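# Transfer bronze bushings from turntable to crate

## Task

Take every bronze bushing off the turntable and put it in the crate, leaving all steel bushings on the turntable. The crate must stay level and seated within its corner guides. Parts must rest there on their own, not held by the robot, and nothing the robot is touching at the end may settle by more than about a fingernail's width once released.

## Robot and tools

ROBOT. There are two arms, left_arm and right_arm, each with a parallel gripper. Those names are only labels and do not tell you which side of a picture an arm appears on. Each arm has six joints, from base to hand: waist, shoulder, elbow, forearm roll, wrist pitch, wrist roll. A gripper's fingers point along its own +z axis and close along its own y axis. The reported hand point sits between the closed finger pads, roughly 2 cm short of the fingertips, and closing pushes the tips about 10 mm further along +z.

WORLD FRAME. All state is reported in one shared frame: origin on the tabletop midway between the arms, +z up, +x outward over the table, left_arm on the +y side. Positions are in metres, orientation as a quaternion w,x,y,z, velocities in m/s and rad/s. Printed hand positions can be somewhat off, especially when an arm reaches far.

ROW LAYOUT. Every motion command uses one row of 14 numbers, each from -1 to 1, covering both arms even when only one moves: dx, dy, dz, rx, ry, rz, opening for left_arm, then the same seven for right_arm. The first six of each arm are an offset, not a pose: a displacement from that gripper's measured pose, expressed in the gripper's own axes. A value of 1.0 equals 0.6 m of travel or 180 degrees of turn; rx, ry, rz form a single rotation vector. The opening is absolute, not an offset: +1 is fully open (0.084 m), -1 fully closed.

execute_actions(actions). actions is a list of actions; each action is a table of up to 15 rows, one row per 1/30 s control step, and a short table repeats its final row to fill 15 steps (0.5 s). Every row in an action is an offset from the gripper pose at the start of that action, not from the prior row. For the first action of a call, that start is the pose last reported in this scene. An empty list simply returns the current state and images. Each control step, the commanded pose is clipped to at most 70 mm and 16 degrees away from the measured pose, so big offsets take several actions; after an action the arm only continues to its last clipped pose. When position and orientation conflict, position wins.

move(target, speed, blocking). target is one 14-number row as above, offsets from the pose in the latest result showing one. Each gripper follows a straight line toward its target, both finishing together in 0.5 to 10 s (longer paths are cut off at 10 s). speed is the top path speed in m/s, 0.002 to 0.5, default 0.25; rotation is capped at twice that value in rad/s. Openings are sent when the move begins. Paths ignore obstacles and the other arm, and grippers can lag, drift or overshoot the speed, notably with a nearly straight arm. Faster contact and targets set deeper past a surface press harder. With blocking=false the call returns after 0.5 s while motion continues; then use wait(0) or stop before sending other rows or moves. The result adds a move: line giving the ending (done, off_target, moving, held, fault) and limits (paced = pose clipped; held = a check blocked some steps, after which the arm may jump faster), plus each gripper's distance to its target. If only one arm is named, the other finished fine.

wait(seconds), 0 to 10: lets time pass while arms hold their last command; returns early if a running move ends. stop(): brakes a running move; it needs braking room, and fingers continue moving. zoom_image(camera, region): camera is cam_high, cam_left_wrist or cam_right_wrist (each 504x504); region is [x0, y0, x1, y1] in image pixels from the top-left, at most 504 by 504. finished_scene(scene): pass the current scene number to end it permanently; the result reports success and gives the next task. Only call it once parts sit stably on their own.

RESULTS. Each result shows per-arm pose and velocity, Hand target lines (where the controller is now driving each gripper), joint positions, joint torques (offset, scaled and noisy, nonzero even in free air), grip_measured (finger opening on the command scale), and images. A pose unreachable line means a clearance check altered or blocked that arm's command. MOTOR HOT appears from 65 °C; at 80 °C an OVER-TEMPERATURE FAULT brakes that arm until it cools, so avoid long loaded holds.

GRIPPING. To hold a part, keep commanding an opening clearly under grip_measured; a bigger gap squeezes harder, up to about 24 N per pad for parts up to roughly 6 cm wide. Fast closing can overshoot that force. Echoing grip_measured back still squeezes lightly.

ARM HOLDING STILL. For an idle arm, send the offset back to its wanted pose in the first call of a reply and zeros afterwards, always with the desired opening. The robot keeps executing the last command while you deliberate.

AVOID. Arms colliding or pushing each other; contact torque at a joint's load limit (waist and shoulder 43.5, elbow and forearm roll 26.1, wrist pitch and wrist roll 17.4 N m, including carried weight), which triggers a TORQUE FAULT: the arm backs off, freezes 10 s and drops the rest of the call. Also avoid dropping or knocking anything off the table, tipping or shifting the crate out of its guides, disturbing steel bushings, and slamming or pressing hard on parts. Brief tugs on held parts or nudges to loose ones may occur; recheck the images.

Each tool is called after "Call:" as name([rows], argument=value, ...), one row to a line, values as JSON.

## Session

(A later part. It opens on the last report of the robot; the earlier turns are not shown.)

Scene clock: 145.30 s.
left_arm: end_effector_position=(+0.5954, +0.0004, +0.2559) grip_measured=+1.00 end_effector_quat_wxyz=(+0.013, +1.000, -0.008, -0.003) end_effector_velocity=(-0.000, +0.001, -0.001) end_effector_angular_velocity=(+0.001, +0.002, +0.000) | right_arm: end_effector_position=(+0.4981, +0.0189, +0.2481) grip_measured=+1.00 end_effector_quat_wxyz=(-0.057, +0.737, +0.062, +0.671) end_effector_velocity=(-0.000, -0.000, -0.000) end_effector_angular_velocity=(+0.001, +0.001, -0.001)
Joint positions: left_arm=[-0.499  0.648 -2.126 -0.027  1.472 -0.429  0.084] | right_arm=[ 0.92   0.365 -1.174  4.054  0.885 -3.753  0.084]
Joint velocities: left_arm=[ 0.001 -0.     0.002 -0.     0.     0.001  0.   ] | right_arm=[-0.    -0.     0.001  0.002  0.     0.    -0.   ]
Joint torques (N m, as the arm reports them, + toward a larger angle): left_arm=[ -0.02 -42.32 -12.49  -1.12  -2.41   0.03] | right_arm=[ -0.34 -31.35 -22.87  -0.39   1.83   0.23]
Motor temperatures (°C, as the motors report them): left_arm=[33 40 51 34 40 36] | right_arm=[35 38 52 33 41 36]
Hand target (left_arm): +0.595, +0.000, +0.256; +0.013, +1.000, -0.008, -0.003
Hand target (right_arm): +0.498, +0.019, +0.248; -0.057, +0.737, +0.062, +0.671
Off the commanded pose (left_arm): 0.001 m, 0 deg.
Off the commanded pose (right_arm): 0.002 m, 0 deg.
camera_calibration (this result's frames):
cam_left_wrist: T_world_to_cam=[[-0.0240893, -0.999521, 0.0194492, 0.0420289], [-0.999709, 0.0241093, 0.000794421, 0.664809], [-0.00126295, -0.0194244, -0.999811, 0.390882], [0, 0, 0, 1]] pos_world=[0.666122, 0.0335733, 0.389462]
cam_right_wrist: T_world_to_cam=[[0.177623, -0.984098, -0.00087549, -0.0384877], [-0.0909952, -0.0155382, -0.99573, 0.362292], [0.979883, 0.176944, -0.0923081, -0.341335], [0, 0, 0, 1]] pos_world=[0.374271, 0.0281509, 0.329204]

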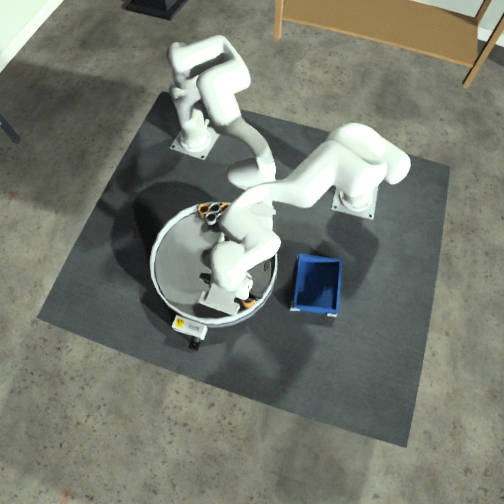

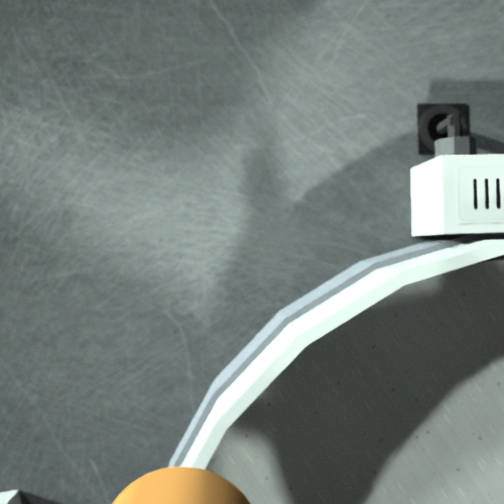

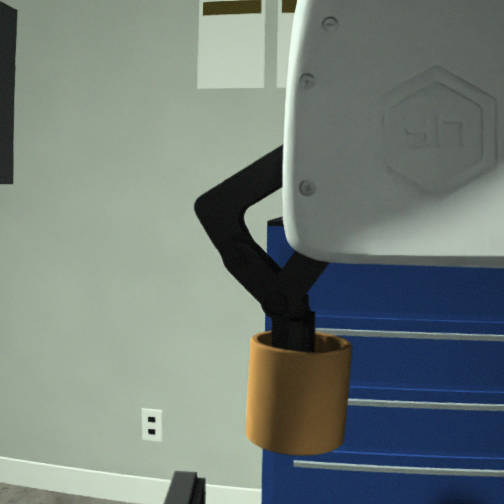

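Call:
move(target=[0,0,0,0,0,0,1, 0.023,-0.023,0.165,0,0,0,1], speed=0.06)

Scene clock: 152.43 s.
left_arm: end_effector_position=(+0.5954, +0.0004, +0.2559) grip_measured=+1.00 end_effector_quat_wxyz=(+0.013, +1.000, -0.008, -0.003) end_effector_velocity=(-0.000, -0.000, -0.000) end_effector_angular_velocity=(-0.000, +0.000, -0.001) | right_arm: end_effector_position=(+0.5941, +0.0493, +0.2530) grip_measured=+1.00 end_effector_quat_wxyz=(-0.057, +0.737, +0.062, +0.671) end_effector_velocity=(+0.002, +0.000, +0.001) end_effector_angular_velocity=(+0.002, -0.001, -0.002)
Joint positions: left_arm=[-0.499  0.648 -2.126 -0.027  1.472 -0.429  0.084] | right_arm=[ 0.817  0.638 -1.607  4.063  0.725 -3.86   0.084]
Joint velocities: left_arm=[-0.     0.     0.    -0.    -0.     0.001  0.   ] | right_arm=[-0.001  0.004 -0.008  0.003 -0.001 -0.003  0.   ]
Joint torques (N m, as the arm reports them, + toward a larger angle): left_arm=[ -0.46 -42.57 -12.68  -1.15  -2.37   0.19] | right_arm=[ -1.01 -37.84 -24.28   0.02   1.63   0.29]
Motor temperatures (°C, as the motors report them): left_arm=[33 41 51 34 40 36] | right_arm=[35 37 52 33 41 36]
Hand target (left_arm): +0.595, +0.000, +0.256; +0.013, +1.000, -0.008, -0.003
Hand target (right_arm): +0.594, +0.049, +0.253; -0.057, +0.737, +0.062, +0.671
Off the commanded pose (left_arm): 0.000 m, 0 deg.
Off the commanded pose (right_arm): 0.000 m, 0 deg.
move: done
camera_calibration (this result's frames):
cam_left_wrist: T_world_to_cam=[[-0.0240892, -0.999521, 0.0194493, 0.0420288], [-0.999709, 0.0241092, 0.00079425, 0.664809], [-0.00126278, -0.0194245, -0.999811, 0.390882], [0, 0, 0, 1]] pos_world=[0.666122, 0.0335733, 0.389462]
cam_right_wrist: T_world_to_cam=[[0.17795, -0.984039, -0.0009234, -0.0257505], [-0.0907994, -0.0154855, -0.995749, 0.376305], [0.979841, 0.177278, -0.0921058, -0.440404], [0, 0, 0, 1]] pos_world=[0.470277, 0.0585616, 0.334118]

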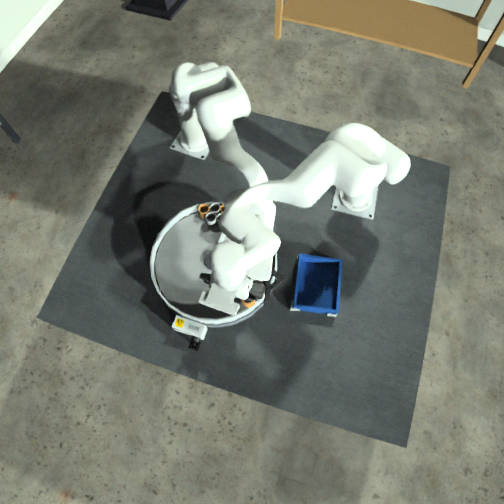

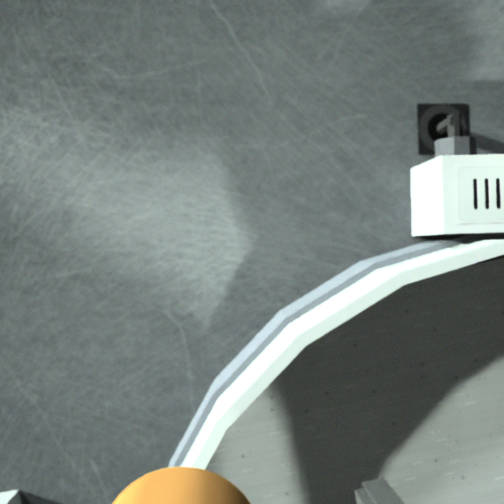

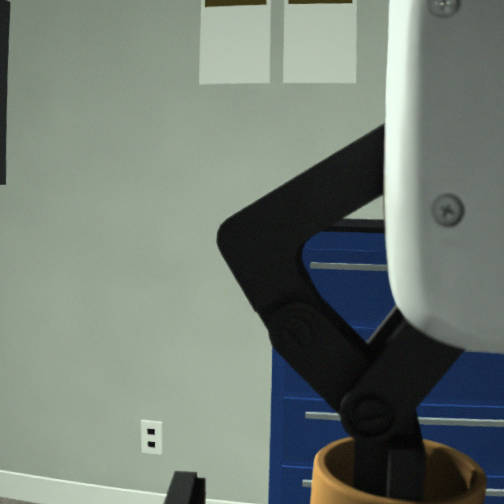

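Call:
move(target=[0,0,0,0,0,0,1, 0,0,0.01,0,0,0,-1], speed=0.03)

Call:
move(target=[0,0,-0.12,0,0,0,1, 0,0,0,0,0,0,-1], speed=0.04)

Scene clock: 156.57 s.
left_arm: end_effector_position=(+0.5959, +0.0009, +0.2560) grip_measured=+1.00 end_effector_quat_wxyz=(+0.013, +1.000, -0.008, -0.003) end_effector_velocity=(-0.003, -0.003, +0.000) end_effector_angular_velocity=(-0.001, +0.006, -0.004) | right_arm: end_effector_position=(+0.5998, +0.0504, +0.2524) grip_measured=-0.14 end_effector_quat_wxyz=(-0.057, +0.737, +0.062, +0.671) end_effector_velocity=(+0.003, -0.002, -0.002) end_effector_angular_velocity=(-0.002, +0.001, -0.003)
Joint positions: left_arm=[-0.498  0.649 -2.127 -0.026  1.472 -0.429  0.084] | right_arm=[ 0.811  0.656 -1.634  4.064  0.715 -3.866  0.038]
Joint velocities: left_arm=[-0.005 -0.002  0.001 -0.004  0.006 -0.001  0.   ] | right_arm=[-0.004  0.006 -0.006  0.001 -0.001 -0.003  0.   ]
Joint torques (N m, as the arm reports them, + toward a larger angle): left_arm=[ -4.34 -43.89 -12.26  -2.95  -0.16  -0.06] | right_arm=[ -2.04 -36.05 -25.9   -0.37   1.86   0.14]
Motor temperatures (°C, as the motors report them): left_arm=[33 41 51 34 40 36] | right_arm=[35 37 52 33 41 36]
Hand target (left_arm): +0.595, +0.000, +0.256; +0.013, +1.000, -0.008, -0.003
Hand target (right_arm): +0.600, +0.050, +0.252; -0.057, +0.737, +0.062, +0.671
Off the commanded pose (left_arm): 0.001 m, 0 deg.
Off the commanded pose (right_arm): 0.000 m, 0 deg.
move: done
camera_calibration (this result's frames):
cam_left_wrist: T_world_to_cam=[[-0.023419, -0.999542, 0.0191681, 0.0422844], [-0.999726, 0.0234218, -0.0000795869, 0.665535], [-0.000369402, -0.0191647, -0.999816, 0.390386], [0, 0, 0, 1]] pos_world=[0.666487, 0.0341586, 0.389557]
cam_right_wrist: T_world_to_cam=[[0.178103, -0.984011, -0.000947977, -0.0258205], [-0.0910233, -0.0155157, -0.995728, 0.376363], [0.979793, 0.177429, -0.0923313, -0.446115], [0, 0, 0, 1]] pos_world=[0.475957, 0.0595854, 0.33354]

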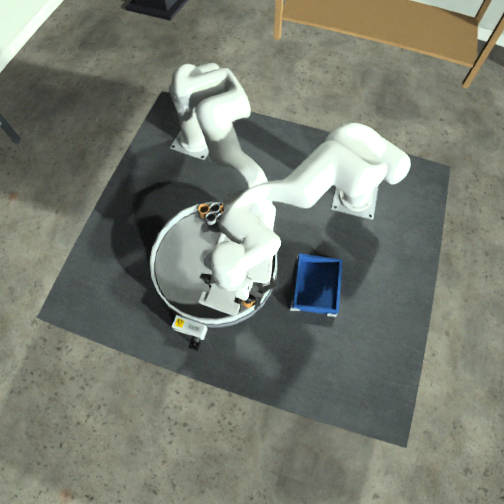

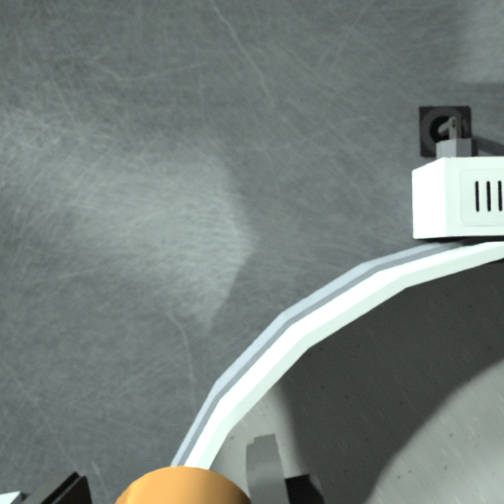

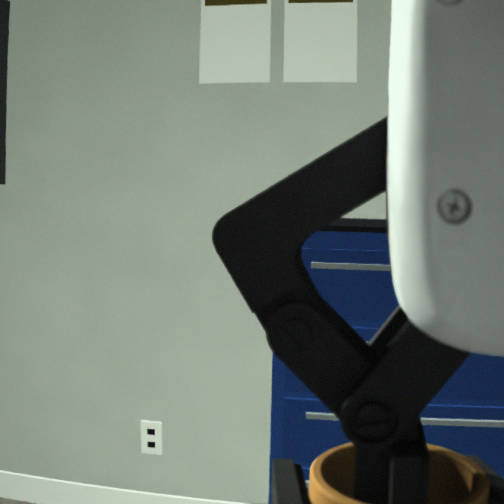

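Scene clock: 158.70 s.
left_arm: end_effector_position=(+0.5958, +0.0032, +0.3273) grip_measured=+1.00 end_effector_quat_wxyz=(+0.015, +1.000, -0.008, +0.001) end_effector_velocity=(+0.001, +0.001, -0.001) end_effector_angular_velocity=(+0.004, +0.010, +0.001) | right_arm: end_effector_position=(+0.5998, +0.0504, +0.2524) grip_measured=-0.14 end_effector_quat_wxyz=(-0.057, +0.737, +0.062, +0.671) end_effector_velocity=(-0.000, +0.000, -0.000) end_effector_angular_velocity=(-0.003, -0.001, +0.001)
Joint positions: left_arm=[-0.493  0.843 -2.669 -0.027  1.813 -0.434  0.084] | right_arm=[ 0.811  0.656 -1.634  4.064  0.715 -3.866  0.038]
Joint velocities: left_arm=[ 0.002  0.126 -0.225 -0.002  0.109 -0.002  0.   ] | right_arm=[ 0.     0.     0.001 -0.002  0.001 -0.001  0.   ]
Joint torques (N m, as the arm reports them, + toward a larger angle): left_arm=[  0.25 -43.1  -11.27  -1.57  -2.54  -0.04] | right_arm=[ -0.85 -38.73 -25.03   0.09   1.84   0.12]
Motor temperatures (°C, as the motors report them): left_arm=[33 41 51 34 40 36] | right_arm=[35 38 52 33 41 36]
Hand target (left_arm): +0.596, +0.003, +0.328; +0.015, +1.000, -0.008, +0.001
Hand target (right_arm): +0.600, +0.050, +0.252; -0.057, +0.737, +0.062, +0.671
Off the commanded pose (left_arm): 0.001 m, 0 deg.
Off the commanded pose (right_arm): 0.000 m, 0 deg.
move: done
camera_calibration (this result's frames):
cam_left_wrist: T_world_to_cam=[[-0.0227958, -0.999495, 0.0221561, 0.0418249], [-0.999722, 0.0226571, -0.00649262, 0.667545], [0.00598734, -0.022298, -0.999733, 0.457983], [0, 0, 0, 1]] pos_world=[0.665571, 0.0368913, 0.461268]
cam_right_wrist: T_world_to_cam=[[0.178103, -0.984011, -0.000947075, -0.0258208], [-0.0910242, -0.0155168, -0.995728, 0.376363], [0.979793, 0.177429, -0.0923324, -0.446115], [0, 0, 0, 1]] pos_world=[0.475957, 0.0595854, 0.333539]

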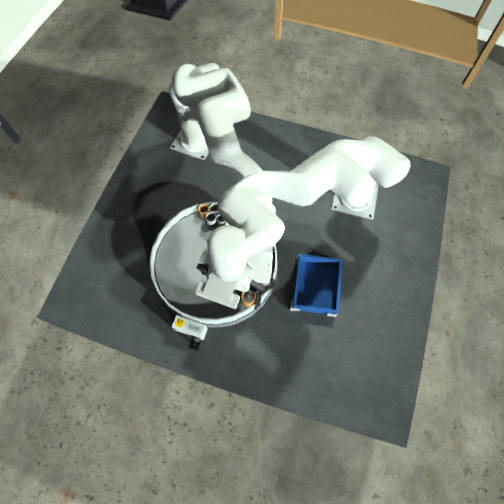

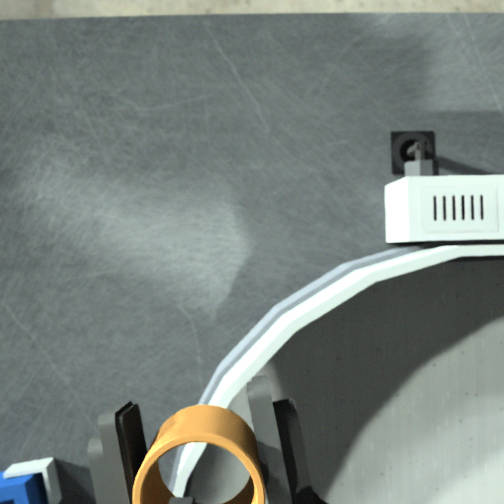

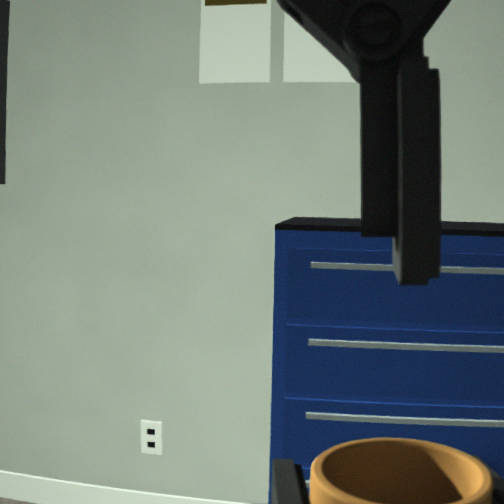

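Call:
move(target=[-0.42,-0.75,-0.05,0,0,0,1, 0,0,0,0,0,0,-1], speed=0.3)

Scene clock: 171.70 s.
left_arm: end_effector_position=(+0.3515, +0.4571, +0.3426) grip_measured=+1.00 end_effector_quat_wxyz=(+0.014, +1.000, -0.008, -0.000) end_effector_velocity=(-0.001, +0.002, +0.001) end_effector_angular_velocity=(-0.001, -0.002, -0.000) | right_arm: end_effector_position=(+0.5998, +0.0504, +0.2524) grip_measured=-0.14 end_effector_quat_wxyz=(-0.057, +0.737, +0.062, +0.671) end_effector_velocity=(+0.000, -0.000, +0.001) end_effector_angular_velocity=(+0.002, -0.001, -0.001)
Joint positions: left_arm=[ 0.45  -0.353 -1.117 -0.025  1.484  0.519  0.084] | right_arm=[ 0.811  0.656 -1.634  4.064  0.715 -3.866  0.038]
Joint velocities: left_arm=[ 0.007  0.    -0.003 -0.002  0.001  0.007  0.   ] | right_arm=[-0.    -0.    -0.001  0.001  0.     0.    -0.   ]
Joint torques (N m, as the arm reports them, + toward a larger angle): left_arm=[  0.55 -17.11 -12.52  -1.6   -2.22   0.13] | right_arm=[ -0.45 -38.66 -24.94   0.07   1.95   0.12]
Motor temperatures (°C, as the motors report them): left_arm=[33 42 50 34 40 36] | right_arm=[35 38 53 33 41 36]
Hand target (left_arm): +0.351, +0.457, +0.343; +0.014, +1.000, -0.008, -0.000
Hand target (right_arm): +0.600, +0.050, +0.252; -0.057, +0.737, +0.062, +0.671
Off the commanded pose (left_arm): 0.002 m, 0 deg.
Off the commanded pose (right_arm): 0.000 m, 0 deg.
move: done; limits=paced
camera_calibration (this result's frames):
cam_left_wrist: T_world_to_cam=[[-0.0239652, -0.999478, 0.0216573, 0.490122], [-0.999704, 0.0238663, -0.00481456, 0.411984], [0.00429517, -0.0217663, -0.999754, 0.485146], [0, 0, 0, 1]] pos_world=[0.421524, 0.490593, 0.476395]
cam_right_wrist: T_world_to_cam=[[0.178103, -0.984011, -0.000947488, -0.0258206], [-0.0910243, -0.0155163, -0.995728, 0.376363], [0.979793, 0.177428, -0.0923324, -0.446115], [0, 0, 0, 1]] pos_world=[0.475957, 0.0595854, 0.333539]

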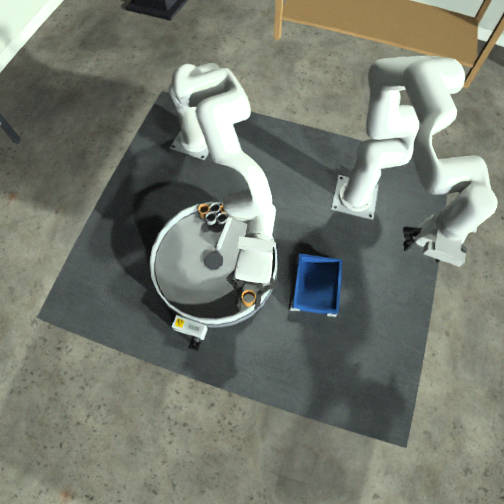

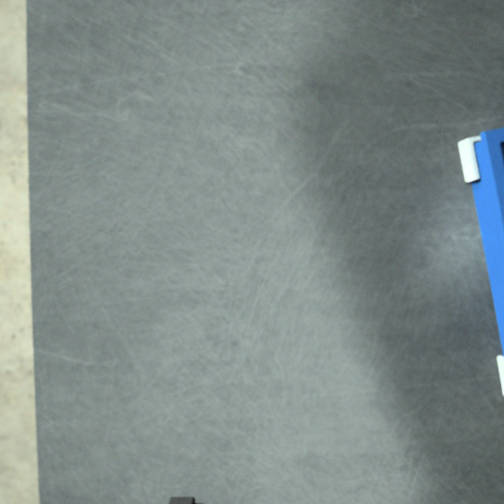

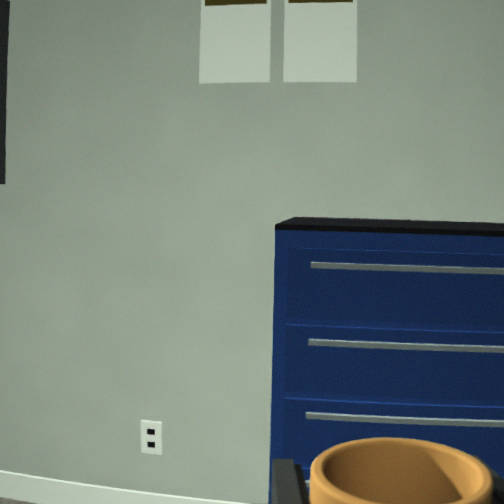

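Call:
move(target=[0,0,0,0,0,0,1, -0.105,-0.348,-0.232,0.25,0,0,-1], speed=0.2)

Call:
move(target=[0,0,0,0,0,0,1, 0,0,0,0,-0.36,0,-1], speed=0.2)

Scene clock: 182.23 s.
left_arm: end_effector_position=(+0.3515, +0.4571, +0.3426) grip_measured=+1.00 end_effector_quat_wxyz=(+0.014, +1.000, -0.008, -0.000) end_effector_velocity=(+0.001, -0.001, +0.000) end_effector_angular_velocity=(+0.000, -0.001, -0.003) | right_arm: end_effector_position=(+0.4232, +0.2312, +0.2023) grip_measured=-0.14 end_effector_quat_wxyz=(-0.333, +0.660, +0.314, +0.596) end_effector_velocity=(-0.002, +0.002, -0.001) end_effector_angular_velocity=(-0.000, +0.000, +0.009)
Joint positions: left_arm=[ 0.45  -0.353 -1.117 -0.025  1.484  0.519  0.084] | right_arm=[ 1.021  0.694 -1.582  3.105  0.616 -3.047  0.038]
Joint velocities: left_arm=[-0.003  0.    -0.001  0.    -0.     0.     0.   ] | right_arm=[ 0.002  0.003 -0.002 -0.013  0.     0.01   0.   ]
Joint torques (N m, as the arm reports them, + toward a larger angle): left_arm=[  0.96 -17.05 -12.6   -1.35  -2.47   0.16] | right_arm=[ -0.86 -38.32 -23.78   0.1    2.38   0.32]
Motor temperatures (°C, as the motors report them): left_arm=[33 40 51 34 40 36] | right_arm=[35 38 53 33 41 36]
Hand target (left_arm): +0.352, +0.457, +0.343; +0.014, +1.000, -0.008, -0.000
Hand target (right_arm): +0.423, +0.231, +0.202; -0.334, +0.660, +0.314, +0.595
Off the commanded pose (left_arm): 0.000 m, 0 deg.
Off the commanded pose (right_arm): 0.001 m, 0 deg.
move: done
camera_calibration (this result's frames):
cam_left_wrist: T_world_to_cam=[[-0.0239645, -0.999478, 0.0216571, 0.490122], [-0.999704, 0.0238655, -0.00481496, 0.411985], [0.00429559, -0.0217661, -0.999754, 0.485146], [0, 0, 0, 1]] pos_world=[0.421524, 0.490594, 0.476396]
cam_right_wrist: T_world_to_cam=[[0.817065, -0.572802, -0.0655981, -0.168873], [-0.0916864, -0.0167617, -0.995647, 0.313787], [0.569209, 0.819522, -0.0662136, -0.289757], [0, 0, 0, 1]] pos_world=[0.331683, 0.145991, 0.282158]

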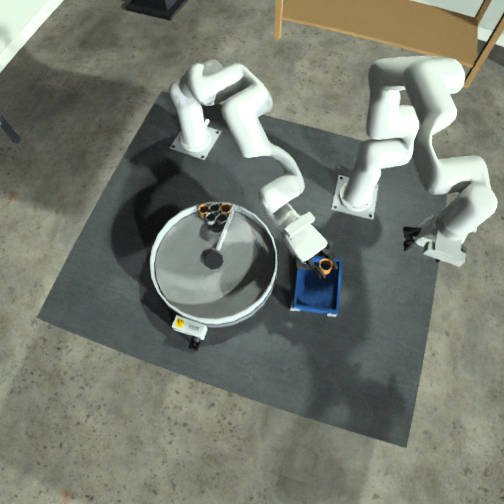

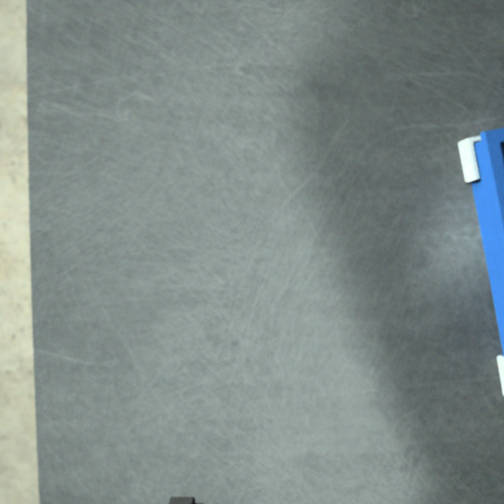

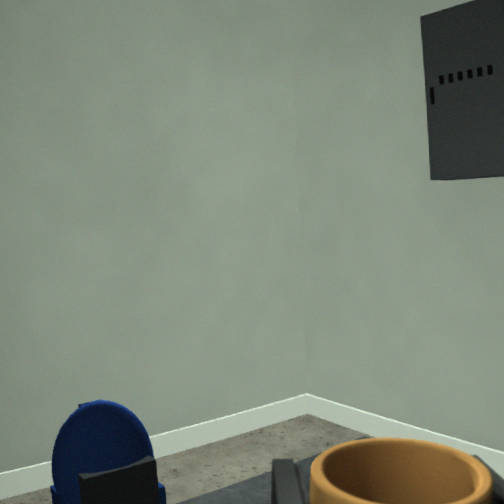

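Scene clock: 185.37 s.
left_arm: end_effector_position=(+0.3515, +0.4571, +0.3426) grip_measured=+1.00 end_effector_quat_wxyz=(+0.014, +1.000, -0.008, -0.000) end_effector_velocity=(-0.000, -0.000, +0.000) end_effector_angular_velocity=(-0.000, +0.001, -0.000) | right_arm: end_effector_position=(+0.4227, +0.2304, +0.2025) grip_measured=-0.14 end_effector_quat_wxyz=(-0.229, +0.800, +0.393, +0.392) end_effector_velocity=(+0.000, -0.000, -0.000) end_effector_angular_velocity=(-0.002, -0.002, +0.000)
Joint positions: left_arm=[ 0.45  -0.353 -1.117 -0.025  1.484  0.519  0.084] | right_arm=[ 0.996  1.137 -2.695  3.251 -0.619 -3.204  0.038]
Joint velocities: left_arm=[-0.    -0.    -0.    -0.     0.001  0.     0.   ] | right_arm=[ 0.     0.     0.    -0.003  0.    -0.    -0.   ]
Joint torques (N m, as the arm reports them, + toward a larger angle): left_arm=[  0.05 -16.45 -12.68  -1.39  -1.97   0.15] | right_arm=[ -0.8  -42.72 -23.17   0.25   1.12   0.19]
Motor temperatures (°C, as the motors report them): left_arm=[33 40 51 34 40 36] | right_arm=[35 38 53 33 41 36]
Hand target (left_arm): +0.352, +0.457, +0.343; +0.014, +1.000, -0.008, -0.000
Hand target (right_arm): +0.423, +0.230, +0.203; -0.229, +0.800, +0.393, +0.392
Off the commanded pose (left_arm): 0.000 m, 0 deg.
Off the commanded pose (right_arm): 0.001 m, 33 deg; orientation clipped at the last step of the last action.
elbow stopped short (right arm): the move would have taken joint 3 (elbow) straighter than the controller allows; a more bent joint 3 avoids this.
move: off_target (right_arm); limits=paced
camera_calibration (this result's frames):
cam_left_wrist: T_world_to_cam=[[-0.0239644, -0.999478, 0.0216572, 0.490122], [-0.999704, 0.0238655, -0.00481489, 0.411985], [0.00429552, -0.0217662, -0.999754, 0.485146], [0, 0, 0, 1]] pos_world=[0.421524, 0.490594, 0.476396]
cam_right_wrist: T_world_to_cam=[[0.812582, -0.579356, -0.0636925, -0.165892], [-0.382633, -0.447825, -0.808112, 0.498242], [0.439662, 0.681028, -0.585576, -0.0969849], [0, 0, 0, 1]] pos_world=[0.368085, 0.193064, 0.335277]

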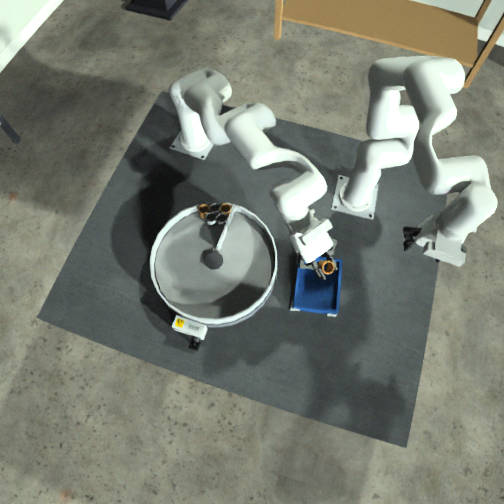

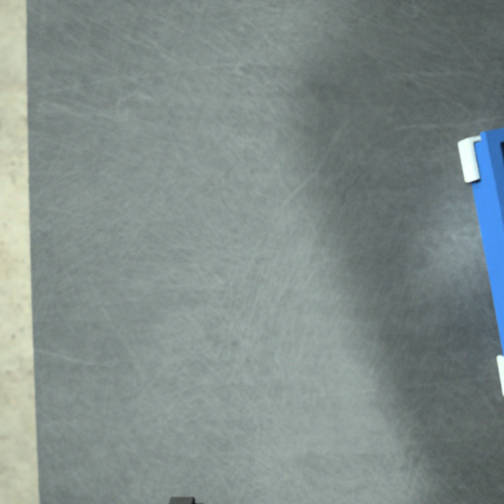

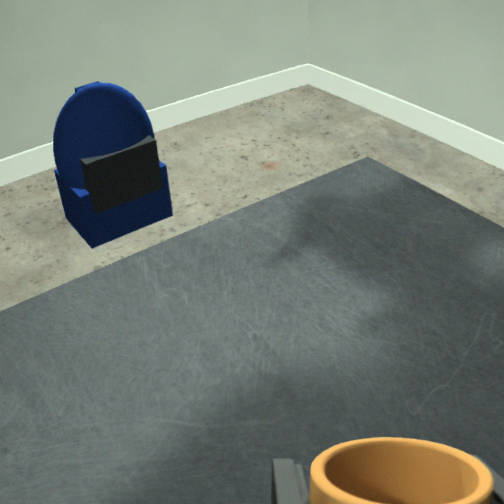

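Call:
move(target=[0,0,0,0,0,0,1, -0.252,-0.153,-0.332,0,-0.3,0,-1], speed=0.2)

Scene clock: 198.10 s.
left_arm: end_effector_position=(+0.3515, +0.4571, +0.3426) grip_measured=+1.00 end_effector_quat_wxyz=(+0.014, +1.000, -0.008, -0.000) end_effector_velocity=(-0.000, +0.000, -0.000) end_effector_angular_velocity=(-0.000, +0.001, +0.001) | right_arm: end_effector_position=(+0.2019, +0.0814, +0.2026) grip_measured=-0.14 end_effector_quat_wxyz=(-0.026, +0.891, +0.453, -0.012) end_effector_velocity=(-0.001, -0.001, -0.001) end_effector_angular_velocity=(-0.007, +0.003, +0.001)
Joint positions: left_arm=[ 0.45  -0.353 -1.117 -0.025  1.484  0.519  0.084] | right_arm=[ 1.167  1.066 -2.693  3.197 -1.617 -3.002  0.038]
Joint velocities: left_arm=[ 0.001  0.     0.001  0.     0.    -0.     0.   ] | right_arm=[ 0.001  0.014 -0.022 -0.001 -0.015  0.001  0.   ]
Joint torques (N m, as the arm reports them, + toward a larger angle): left_arm=[  0.26 -17.51 -12.01  -1.27  -1.94  -0.03] | right_arm=[ -0.53 -39.46 -19.46   0.31  -1.43   0.13]
Motor temperatures (°C, as the motors report them): left_arm=[33 39 52 34 40 36] | right_arm=[35 39 52 33 41 36]
Hand target (left_arm): +0.352, +0.457, +0.343; +0.014, +1.000, -0.008, -0.000
Hand target (right_arm): +0.202, +0.081, +0.203; -0.026, +0.891, +0.453, -0.012
Off the commanded pose (left_arm): 0.000 m, 0 deg.
Off the commanded pose (right_arm): 0.001 m, 0 deg.
elbow stopped short (right arm): the move would have taken joint 3 (elbow) straighter than the controller allows; a more bent joint 3 avoids this.
move: done
camera_calibration (this result's frames):
cam_left_wrist: T_world_to_cam=[[-0.0239645, -0.999478, 0.0216572, 0.490122], [-0.999704, 0.0238656, -0.00481478, 0.411985], [0.00429541, -0.0217661, -0.999754, 0.485146], [0, 0, 0, 1]] pos_world=[0.421524, 0.490594, 0.476396]
cam_right_wrist: T_world_to_cam=[[0.807398, -0.586292, -0.0661063, -0.0706848], [-0.587753, -0.809034, -0.00333782, 0.254827], [-0.0515253, 0.0415491, -0.997807, 0.336298], [0, 0, 0, 1]] pos_world=[0.224174, 0.150749, 0.331738]

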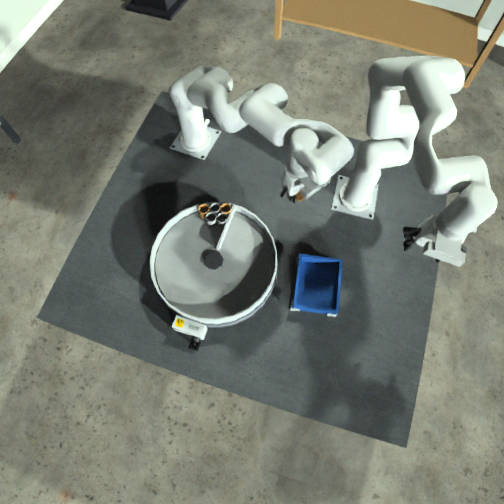

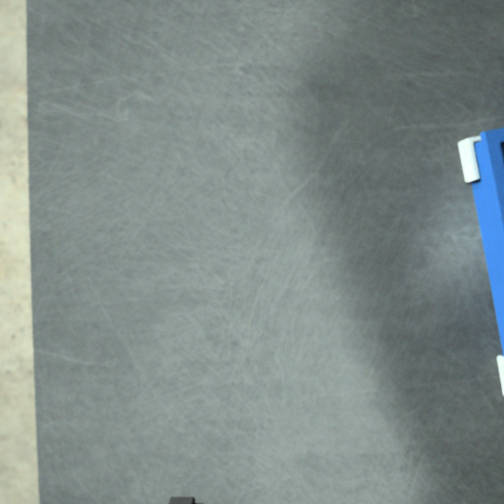

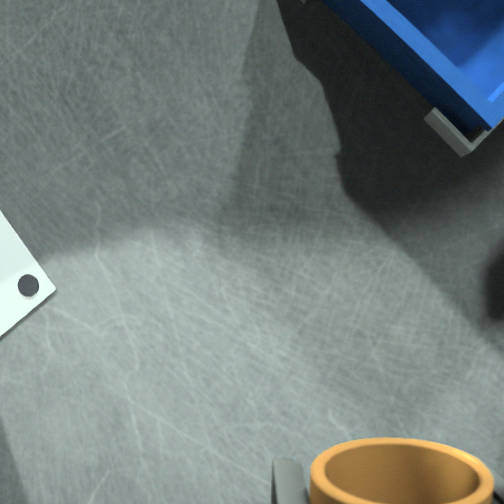

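Call:
move(target=[0,0,0,0,0,0,1, 0,0,0.275,0,0,0,-1], speed=0.08)

Call:
move(target=[0,0,0,0,0,0,1, 0,0,0,0,0,0,0.6])

Call:
move(target=[0,0,0,0,0,0,1, 0,0,-0.3,0,0,0,0.6], speed=0.15)

Scene clock: 208.13 s.
left_arm: end_effector_position=(+0.3515, +0.4571, +0.3426) grip_measured=+1.00 end_effector_quat_wxyz=(+0.014, +1.000, -0.008, -0.000) end_effector_velocity=(-0.000, -0.000, -0.000) end_effector_angular_velocity=(-0.001, +0.001, +0.001) | right_arm: end_effector_position=(+0.1947, +0.0877, +0.0384) grip_measured=-0.14 end_effector_quat_wxyz=(-0.026, +0.891, +0.454, -0.012) end_effector_velocity=(+0.000, +0.000, -0.001) end_effector_angular_velocity=(-0.001, -0.000, +0.001)
Joint positions: left_arm=[ 0.45  -0.353 -1.117 -0.025  1.484  0.519  0.084] | right_arm=[ 1.18   1.034 -2.163  3.204 -1.118 -3.019  0.038]
Joint velocities: left_arm=[ 0.    -0.     0.    -0.     0.    -0.001 -0.   ] | right_arm=[ 0.     0.003 -0.002 -0.001  0.001 -0.     0.   ]
Joint torques (N m, as the arm reports them, + toward a larger angle): left_arm=[  0.59 -17.14 -12.73  -1.01  -2.56   0.01] | right_arm=[ -0.53 -39.49 -20.06   0.26  -1.3    0.15]
Motor temperatures (°C, as the motors report them): left_arm=[33 38 52 34 40 36] | right_arm=[35 39 51 33 41 36]
Hand target (left_arm): +0.352, +0.457, +0.343; +0.014, +1.000, -0.008, -0.000
Hand target (right_arm): +0.195, +0.088, +0.038; -0.026, +0.891, +0.454, -0.012
Off the commanded pose (left_arm): 0.000 m, 0 deg.
Off the commanded pose (right_arm): 0.001 m, 0 deg.
move: done
camera_calibration (this result's frames):
cam_left_wrist: T_world_to_cam=[[-0.0239645, -0.999478, 0.021657, 0.490122], [-0.999704, 0.0238655, -0.00481492, 0.411985], [0.00429555, -0.021766, -0.999754, 0.485146], [0, 0, 0, 1]] pos_world=[0.421524, 0.490594, 0.476396]
cam_right_wrist: T_world_to_cam=[[0.807596, -0.585994, -0.066333, -0.0721018], [-0.587506, -0.809209, -0.00415153, 0.255223], [-0.0512445, 0.0423238, -0.997789, 0.171702], [0, 0, 0, 1]] pos_world=[0.216973, 0.15701, 0.167599]

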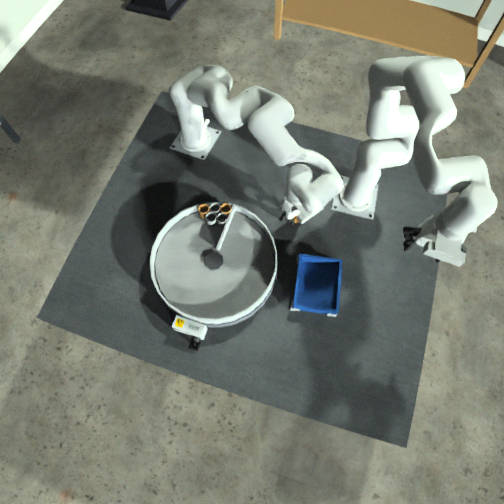

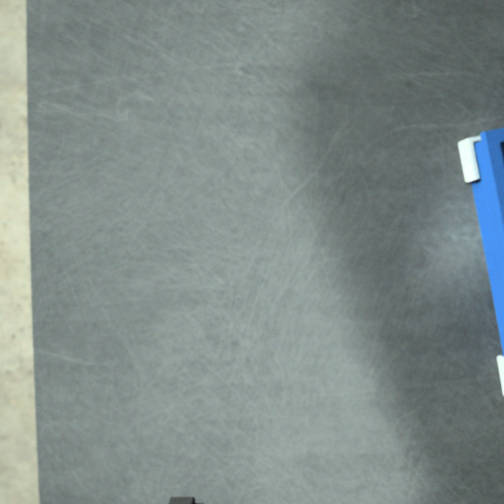

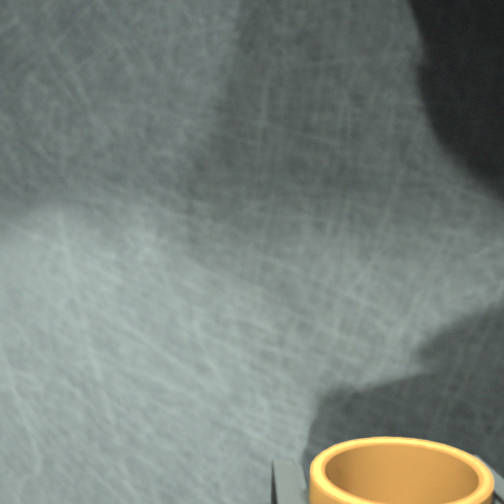

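Scene clock: 208.67 s.
left_arm: end_effector_position=(+0.3515, +0.4571, +0.3426) grip_measured=+1.00 end_effector_quat_wxyz=(+0.014, +1.000, -0.008, -0.000) end_effector_velocity=(-0.000, +0.000, -0.000) end_effector_angular_velocity=(-0.001, +0.001, +0.002) | right_arm: end_effector_position=(+0.1947, +0.0878, +0.0384) grip_measured=+0.59 end_effector_quat_wxyz=(-0.026, +0.891, +0.454, -0.012) end_effector_velocity=(-0.000, +0.000, -0.001) end_effector_angular_velocity=(+0.001, +0.001, -0.000)
Joint positions: left_arm=[ 0.45  -0.353 -1.117 -0.025  1.484  0.519  0.084] | right_arm=[ 1.18   1.034 -2.163  3.204 -1.118 -3.019  0.069]
Joint velocities: left_arm=[ 0.001 -0.     0.    -0.     0.001 -0.    -0.   ] | right_arm=[-0.     0.001 -0.001  0.001  0.001 -0.     0.   ]
Joint torques (N m, as the arm reports them, + toward a larger angle): left_arm=[  0.52 -17.41 -12.35  -0.97  -2.08   0.29] | right_arm=[ -1.03 -38.98 -19.72   0.17  -1.24   0.18]
Motor temperatures (°C, as the motors report them): left_arm=[33 38 52 34 40 36] | right_arm=[35 39 51 33 41 36]
Hand target (left_arm): +0.352, +0.457, +0.343; +0.014, +1.000, -0.008, -0.000
Hand target (right_arm): +0.195, +0.088, +0.038; -0.026, +0.891, +0.454, -0.012
Off the commanded pose (left_arm): 0.000 m, 0 deg.
Off the commanded pose (right_arm): 0.000 m, 0 deg.
move: done
camera_calibration (this result's frames):
cam_left_wrist: T_world_to_cam=[[-0.0239646, -0.999478, 0.0216571, 0.490122], [-0.999704, 0.0238657, -0.00481491, 0.411985], [0.00429554, -0.021766, -0.999754, 0.485146], [0, 0, 0, 1]] pos_world=[0.421524, 0.490594, 0.476396]
cam_right_wrist: T_world_to_cam=[[0.807597, -0.585992, -0.0663412, -0.0720984], [-0.587507, -0.809208, -0.00419942, 0.255237], [-0.051223, 0.0423673, -0.997788, 0.171721], [0, 0, 0, 1]] pos_world=[0.216976, 0.157015, 0.16763]

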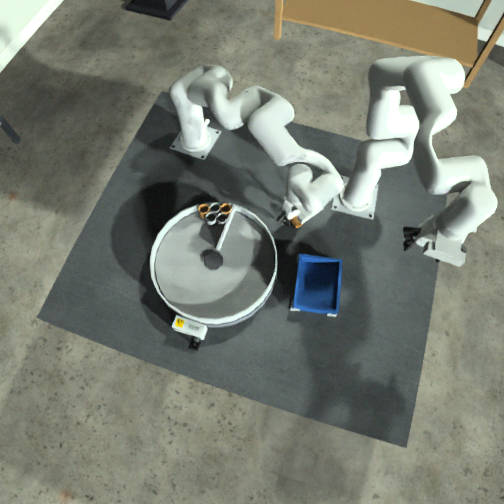

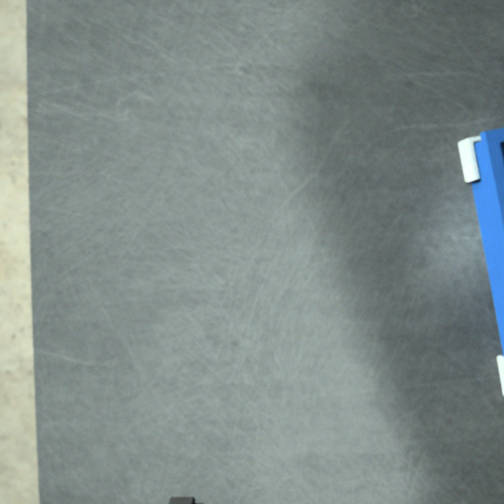

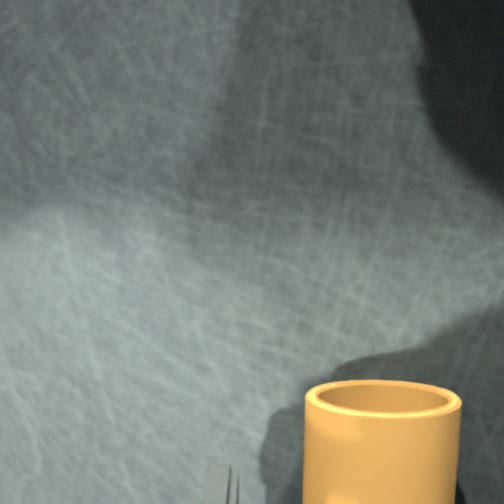

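Scene clock: 210.30 s.
left_arm: end_effector_position=(+0.3515, +0.4571, +0.3426) grip_measured=+1.00 end_effector_quat_wxyz=(+0.014, +1.000, -0.008, -0.000) end_effector_velocity=(+0.000, -0.000, +0.000) end_effector_angular_velocity=(+0.000, -0.001, -0.001) | right_arm: end_effector_position=(+0.2021, +0.0801, +0.2167) grip_measured=+0.59 end_effector_quat_wxyz=(-0.030, +0.891, +0.453, -0.006) end_effector_velocity=(+0.001, +0.001, +0.005) end_effector_angular_velocity=(+0.009, -0.005, -0.001)
Joint positions: left_arm=[ 0.45  -0.353 -1.117 -0.025  1.484  0.519  0.084] | right_arm=[ 1.165  1.036 -2.685  3.198 -1.623 -3.003  0.069]
Joint velocities: left_arm=[-0.     0.    -0.001 -0.    -0.     0.001 -0.   ] | right_arm=[-0.     0.058 -0.123 -0.    -0.055  0.004  0.   ]
Joint torques (N m, as the arm reports them, + toward a larger angle): left_arm=[  0.49 -17.34 -12.06  -1.43  -2.38   0.34] | right_arm=[ -0.57 -40.18 -18.33   0.31  -1.15   0.2 ]
Motor temperatures (°C, as the motors report them): left_arm=[33 38 52 34 40 36] | right_arm=[35 39 51 33 41 36]
Hand target (left_arm): +0.352, +0.457, +0.343; +0.014, +1.000, -0.008, -0.000
Hand target (right_arm): +0.202, +0.080, +0.218; -0.031, +0.891, +0.453, -0.005
Off the commanded pose (left_arm): 0.000 m, 0 deg.
Off the commanded pose (right_arm): 0.002 m, 1 deg.
elbow stopped short (right arm): the move would have taken joint 3 (elbow) straighter than the controller allows; a more bent joint 3 avoids this.
move: done
camera_calibration (this result's frames):
cam_left_wrist: T_world_to_cam=[[-0.0239647, -0.999478, 0.0216569, 0.490122], [-0.999704, 0.0238658, -0.00481487, 0.411984], [0.0042955, -0.0217659, -0.999754, 0.485146], [0, 0, 0, 1]] pos_world=[0.421524, 0.490594, 0.476396]
cam_right_wrist: T_world_to_cam=[[0.807342, -0.586095, -0.0684889, -0.0702098], [-0.588403, -0.808356, -0.0185228, 0.257323], [-0.0445072, 0.0552533, -0.99748, 0.347889], [0, 0, 0, 1]] pos_world=[0.223576, 0.147637, 0.34697]

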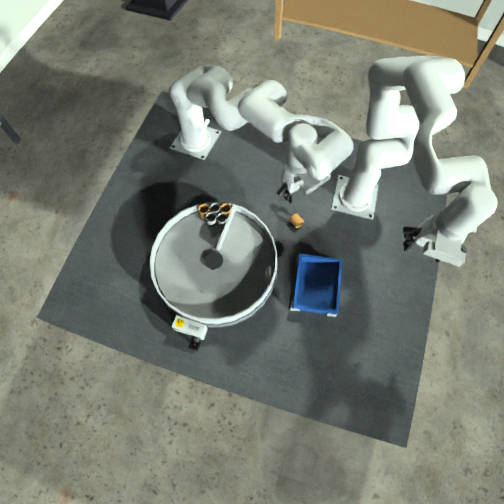

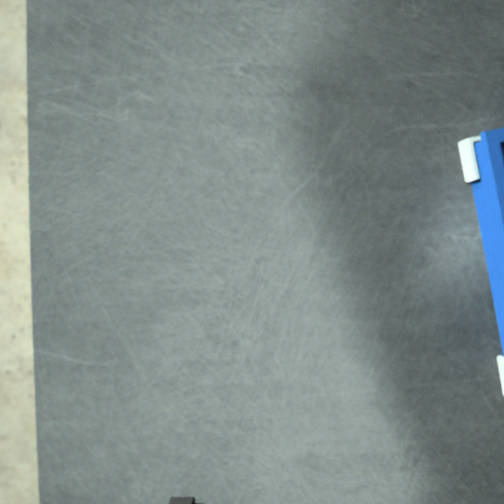

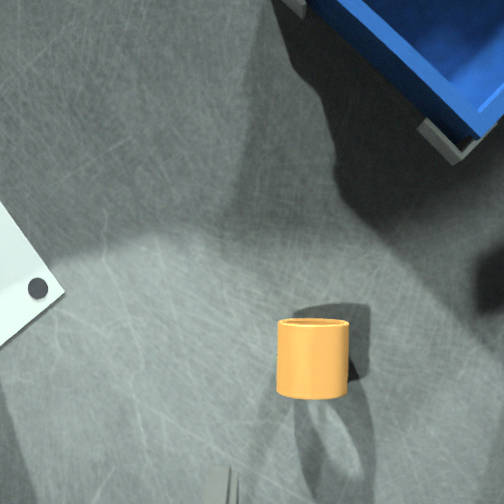

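Call:
move(target=[0,0,0,0,0,0,1, -0.71,0.5,-0.27,0,0,0,0.6], speed=0.3)

Call:
move(target=[-0.25,0.6,0.32,0,0,-0.3,1, 0,0,0,0,0,0,0.6], speed=0.3)

Scene clock: 220.73 s.
left_arm: end_effector_position=(+0.3515, +0.4571, +0.3426) grip_measured=+1.00 end_effector_quat_wxyz=(+0.014, +1.000, -0.008, -0.000) end_effector_velocity=(+0.001, -0.001, +0.001) end_effector_angular_velocity=(-0.000, -0.001, -0.003) | right_arm: end_effector_position=(+0.1992, -0.4471, +0.3508) grip_measured=+0.59 end_effector_quat_wxyz=(-0.032, +0.891, +0.453, -0.006) end_effector_velocity=(+0.001, -0.001, +0.001) end_effector_angular_velocity=(+0.008, -0.002, +0.000)
Joint positions: left_arm=[ 0.45  -0.353 -1.117 -0.025  1.484  0.519  0.084] | right_arm=[-0.148 -0.239 -1.228  3.183 -1.519 -4.323  0.069]
Joint velocities: left_arm=[-0.003  0.    -0.001 -0.001  0.     0.    -0.   ] | right_arm=[-0.012  0.004 -0.007  0.007 -0.004 -0.013 -0.   ]
Joint torques (N m, as the arm reports them, + toward a larger angle): left_arm=[ -0.17 -17.36 -12.28  -1.07  -2.24  -0.14] | right_arm=[ -1.16 -14.45 -19.35   0.3   -1.46   0.34]
Motor temperatures (°C, as the motors report them): left_arm=[33 38 52 34 40 36] | right_arm=[35 39 50 33 41 36]
Hand target (left_arm): +0.352, +0.457, +0.343; +0.014, +1.000, -0.008, -0.000
Hand target (right_arm): +0.199, -0.447, +0.351; -0.032, +0.891, +0.453, -0.006
Off the commanded pose (left_arm): 0.000 m, 0 deg.
Off the commanded pose (right_arm): 0.003 m, 0 deg.
move: done; limits=paced
camera_calibration (this result's frames):
cam_left_wrist: T_world_to_cam=[[-0.0239647, -0.999478, 0.0216568, 0.490122], [-0.999704, 0.0238658, -0.00481493, 0.411984], [0.00429556, -0.0217658, -0.999754, 0.485146], [0, 0, 0, 1]] pos_world=[0.421524, 0.490594, 0.476396]
cam_right_wrist: T_world_to_cam=[[0.807579, -0.585312, -0.0722862, -0.366013], [-0.587887, -0.808704, -0.0196647, -0.167879], [-0.0469481, 0.0583769, -0.99719, 0.512477], [0, 0, 0, 1]] pos_world=[0.220951, -0.379913, 0.481278]

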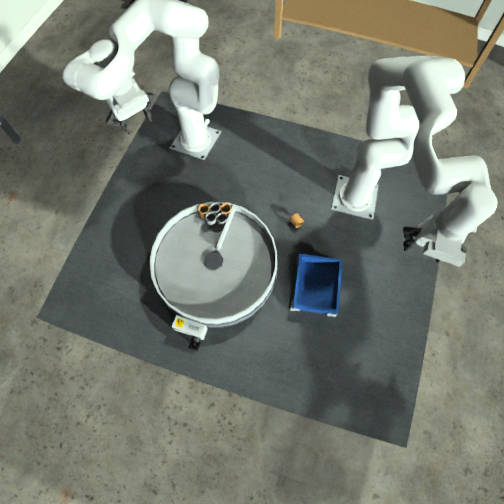

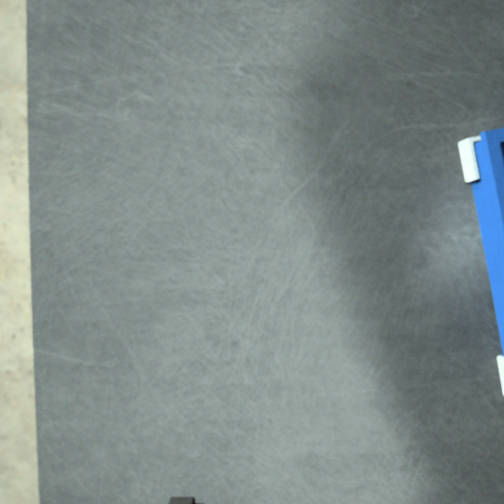

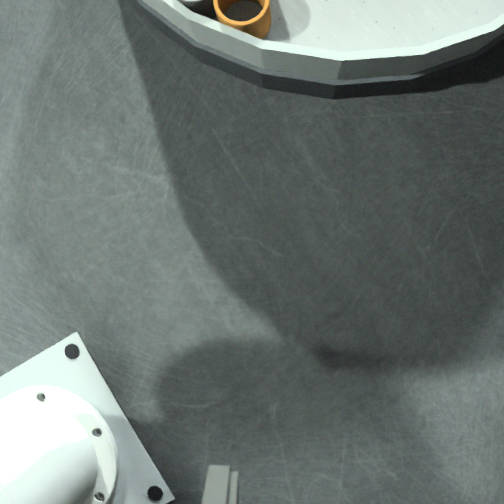

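Scene clock: 223.00 s.
left_arm: end_effector_position=(+0.1959, +0.0948, +0.1615) grip_measured=+1.00 end_effector_quat_wxyz=(+0.014, +0.895, +0.446, -0.006) end_effector_velocity=(-0.000, -0.001, -0.001) end_effector_angular_velocity=(+0.008, -0.001, +0.001) | right_arm: end_effector_position=(+0.1992, -0.4471, +0.3508) grip_measured=+0.59 end_effector_quat_wxyz=(-0.032, +0.891, +0.453, -0.006) end_effector_velocity=(-0.000, -0.000, +0.000) end_effector_angular_velocity=(-0.000, -0.000, +0.001)
Joint positions: left_arm=[-0.858 -0.782 -0.291 -0.024  1.05  -1.722  0.084] | right_arm=[-0.148 -0.239 -1.228  3.183 -1.519 -4.323  0.069]
Joint velocities: left_arm=[-0.008  0.01  -0.003  0.008 -0.002 -0.013  0.   ] | right_arm=[-0.    -0.    -0.    -0.    -0.    -0.001 -0.   ]
Joint torques (N m, as the arm reports them, + toward a larger angle): left_arm=[  1.1   -6.35 -12.35  -1.04  -2.2   -0.1 ] | right_arm=[ -0.59 -14.28 -19.31   0.29  -1.55   0.17]
Motor temperatures (°C, as the motors report them): left_arm=[33 38 52 34 40 36] | right_arm=[35 38 50 33 41 36]
Hand target (left_arm): +0.196, +0.095, +0.161; +0.014, +0.895, +0.446, -0.006
Hand target (right_arm): +0.199, -0.447, +0.351; -0.032, +0.891, +0.453, -0.006
Off the commanded pose (left_arm): 0.001 m, 0 deg.
Off the commanded pose (right_arm): 0.000 m, 0 deg.
move: done
camera_calibration (this result's frames):
cam_left_wrist: T_world_to_cam=[[0.794424, -0.607237, 0.0123992, -0.0677688], [-0.607361, -0.794197, 0.0190927, 0.26104], [-0.00174637, -0.0226985, -0.999741, 0.298132], [0, 0, 0, 1]] pos_world=[0.212903, 0.172933, 0.293911]
cam_right_wrist: T_world_to_cam=[[0.807579, -0.585312, -0.0722865, -0.366013], [-0.587887, -0.808704, -0.0196646, -0.167879], [-0.0469484, 0.0583771, -0.99719, 0.512477], [0, 0, 0, 1]] pos_world=[0.220951, -0.379913, 0.481278]

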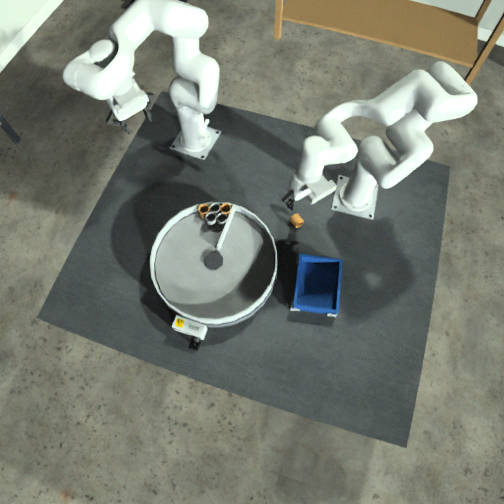

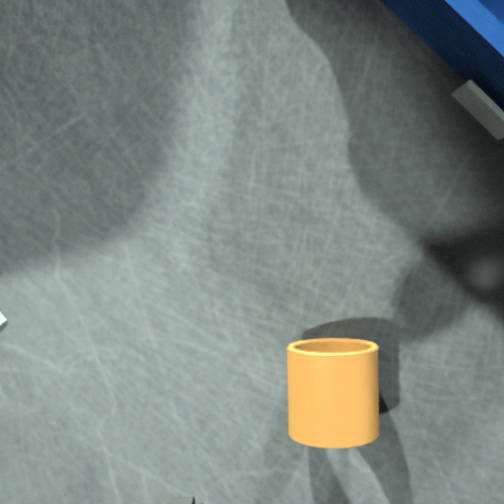

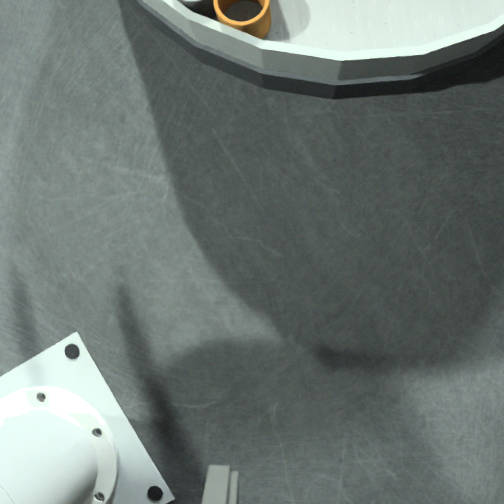

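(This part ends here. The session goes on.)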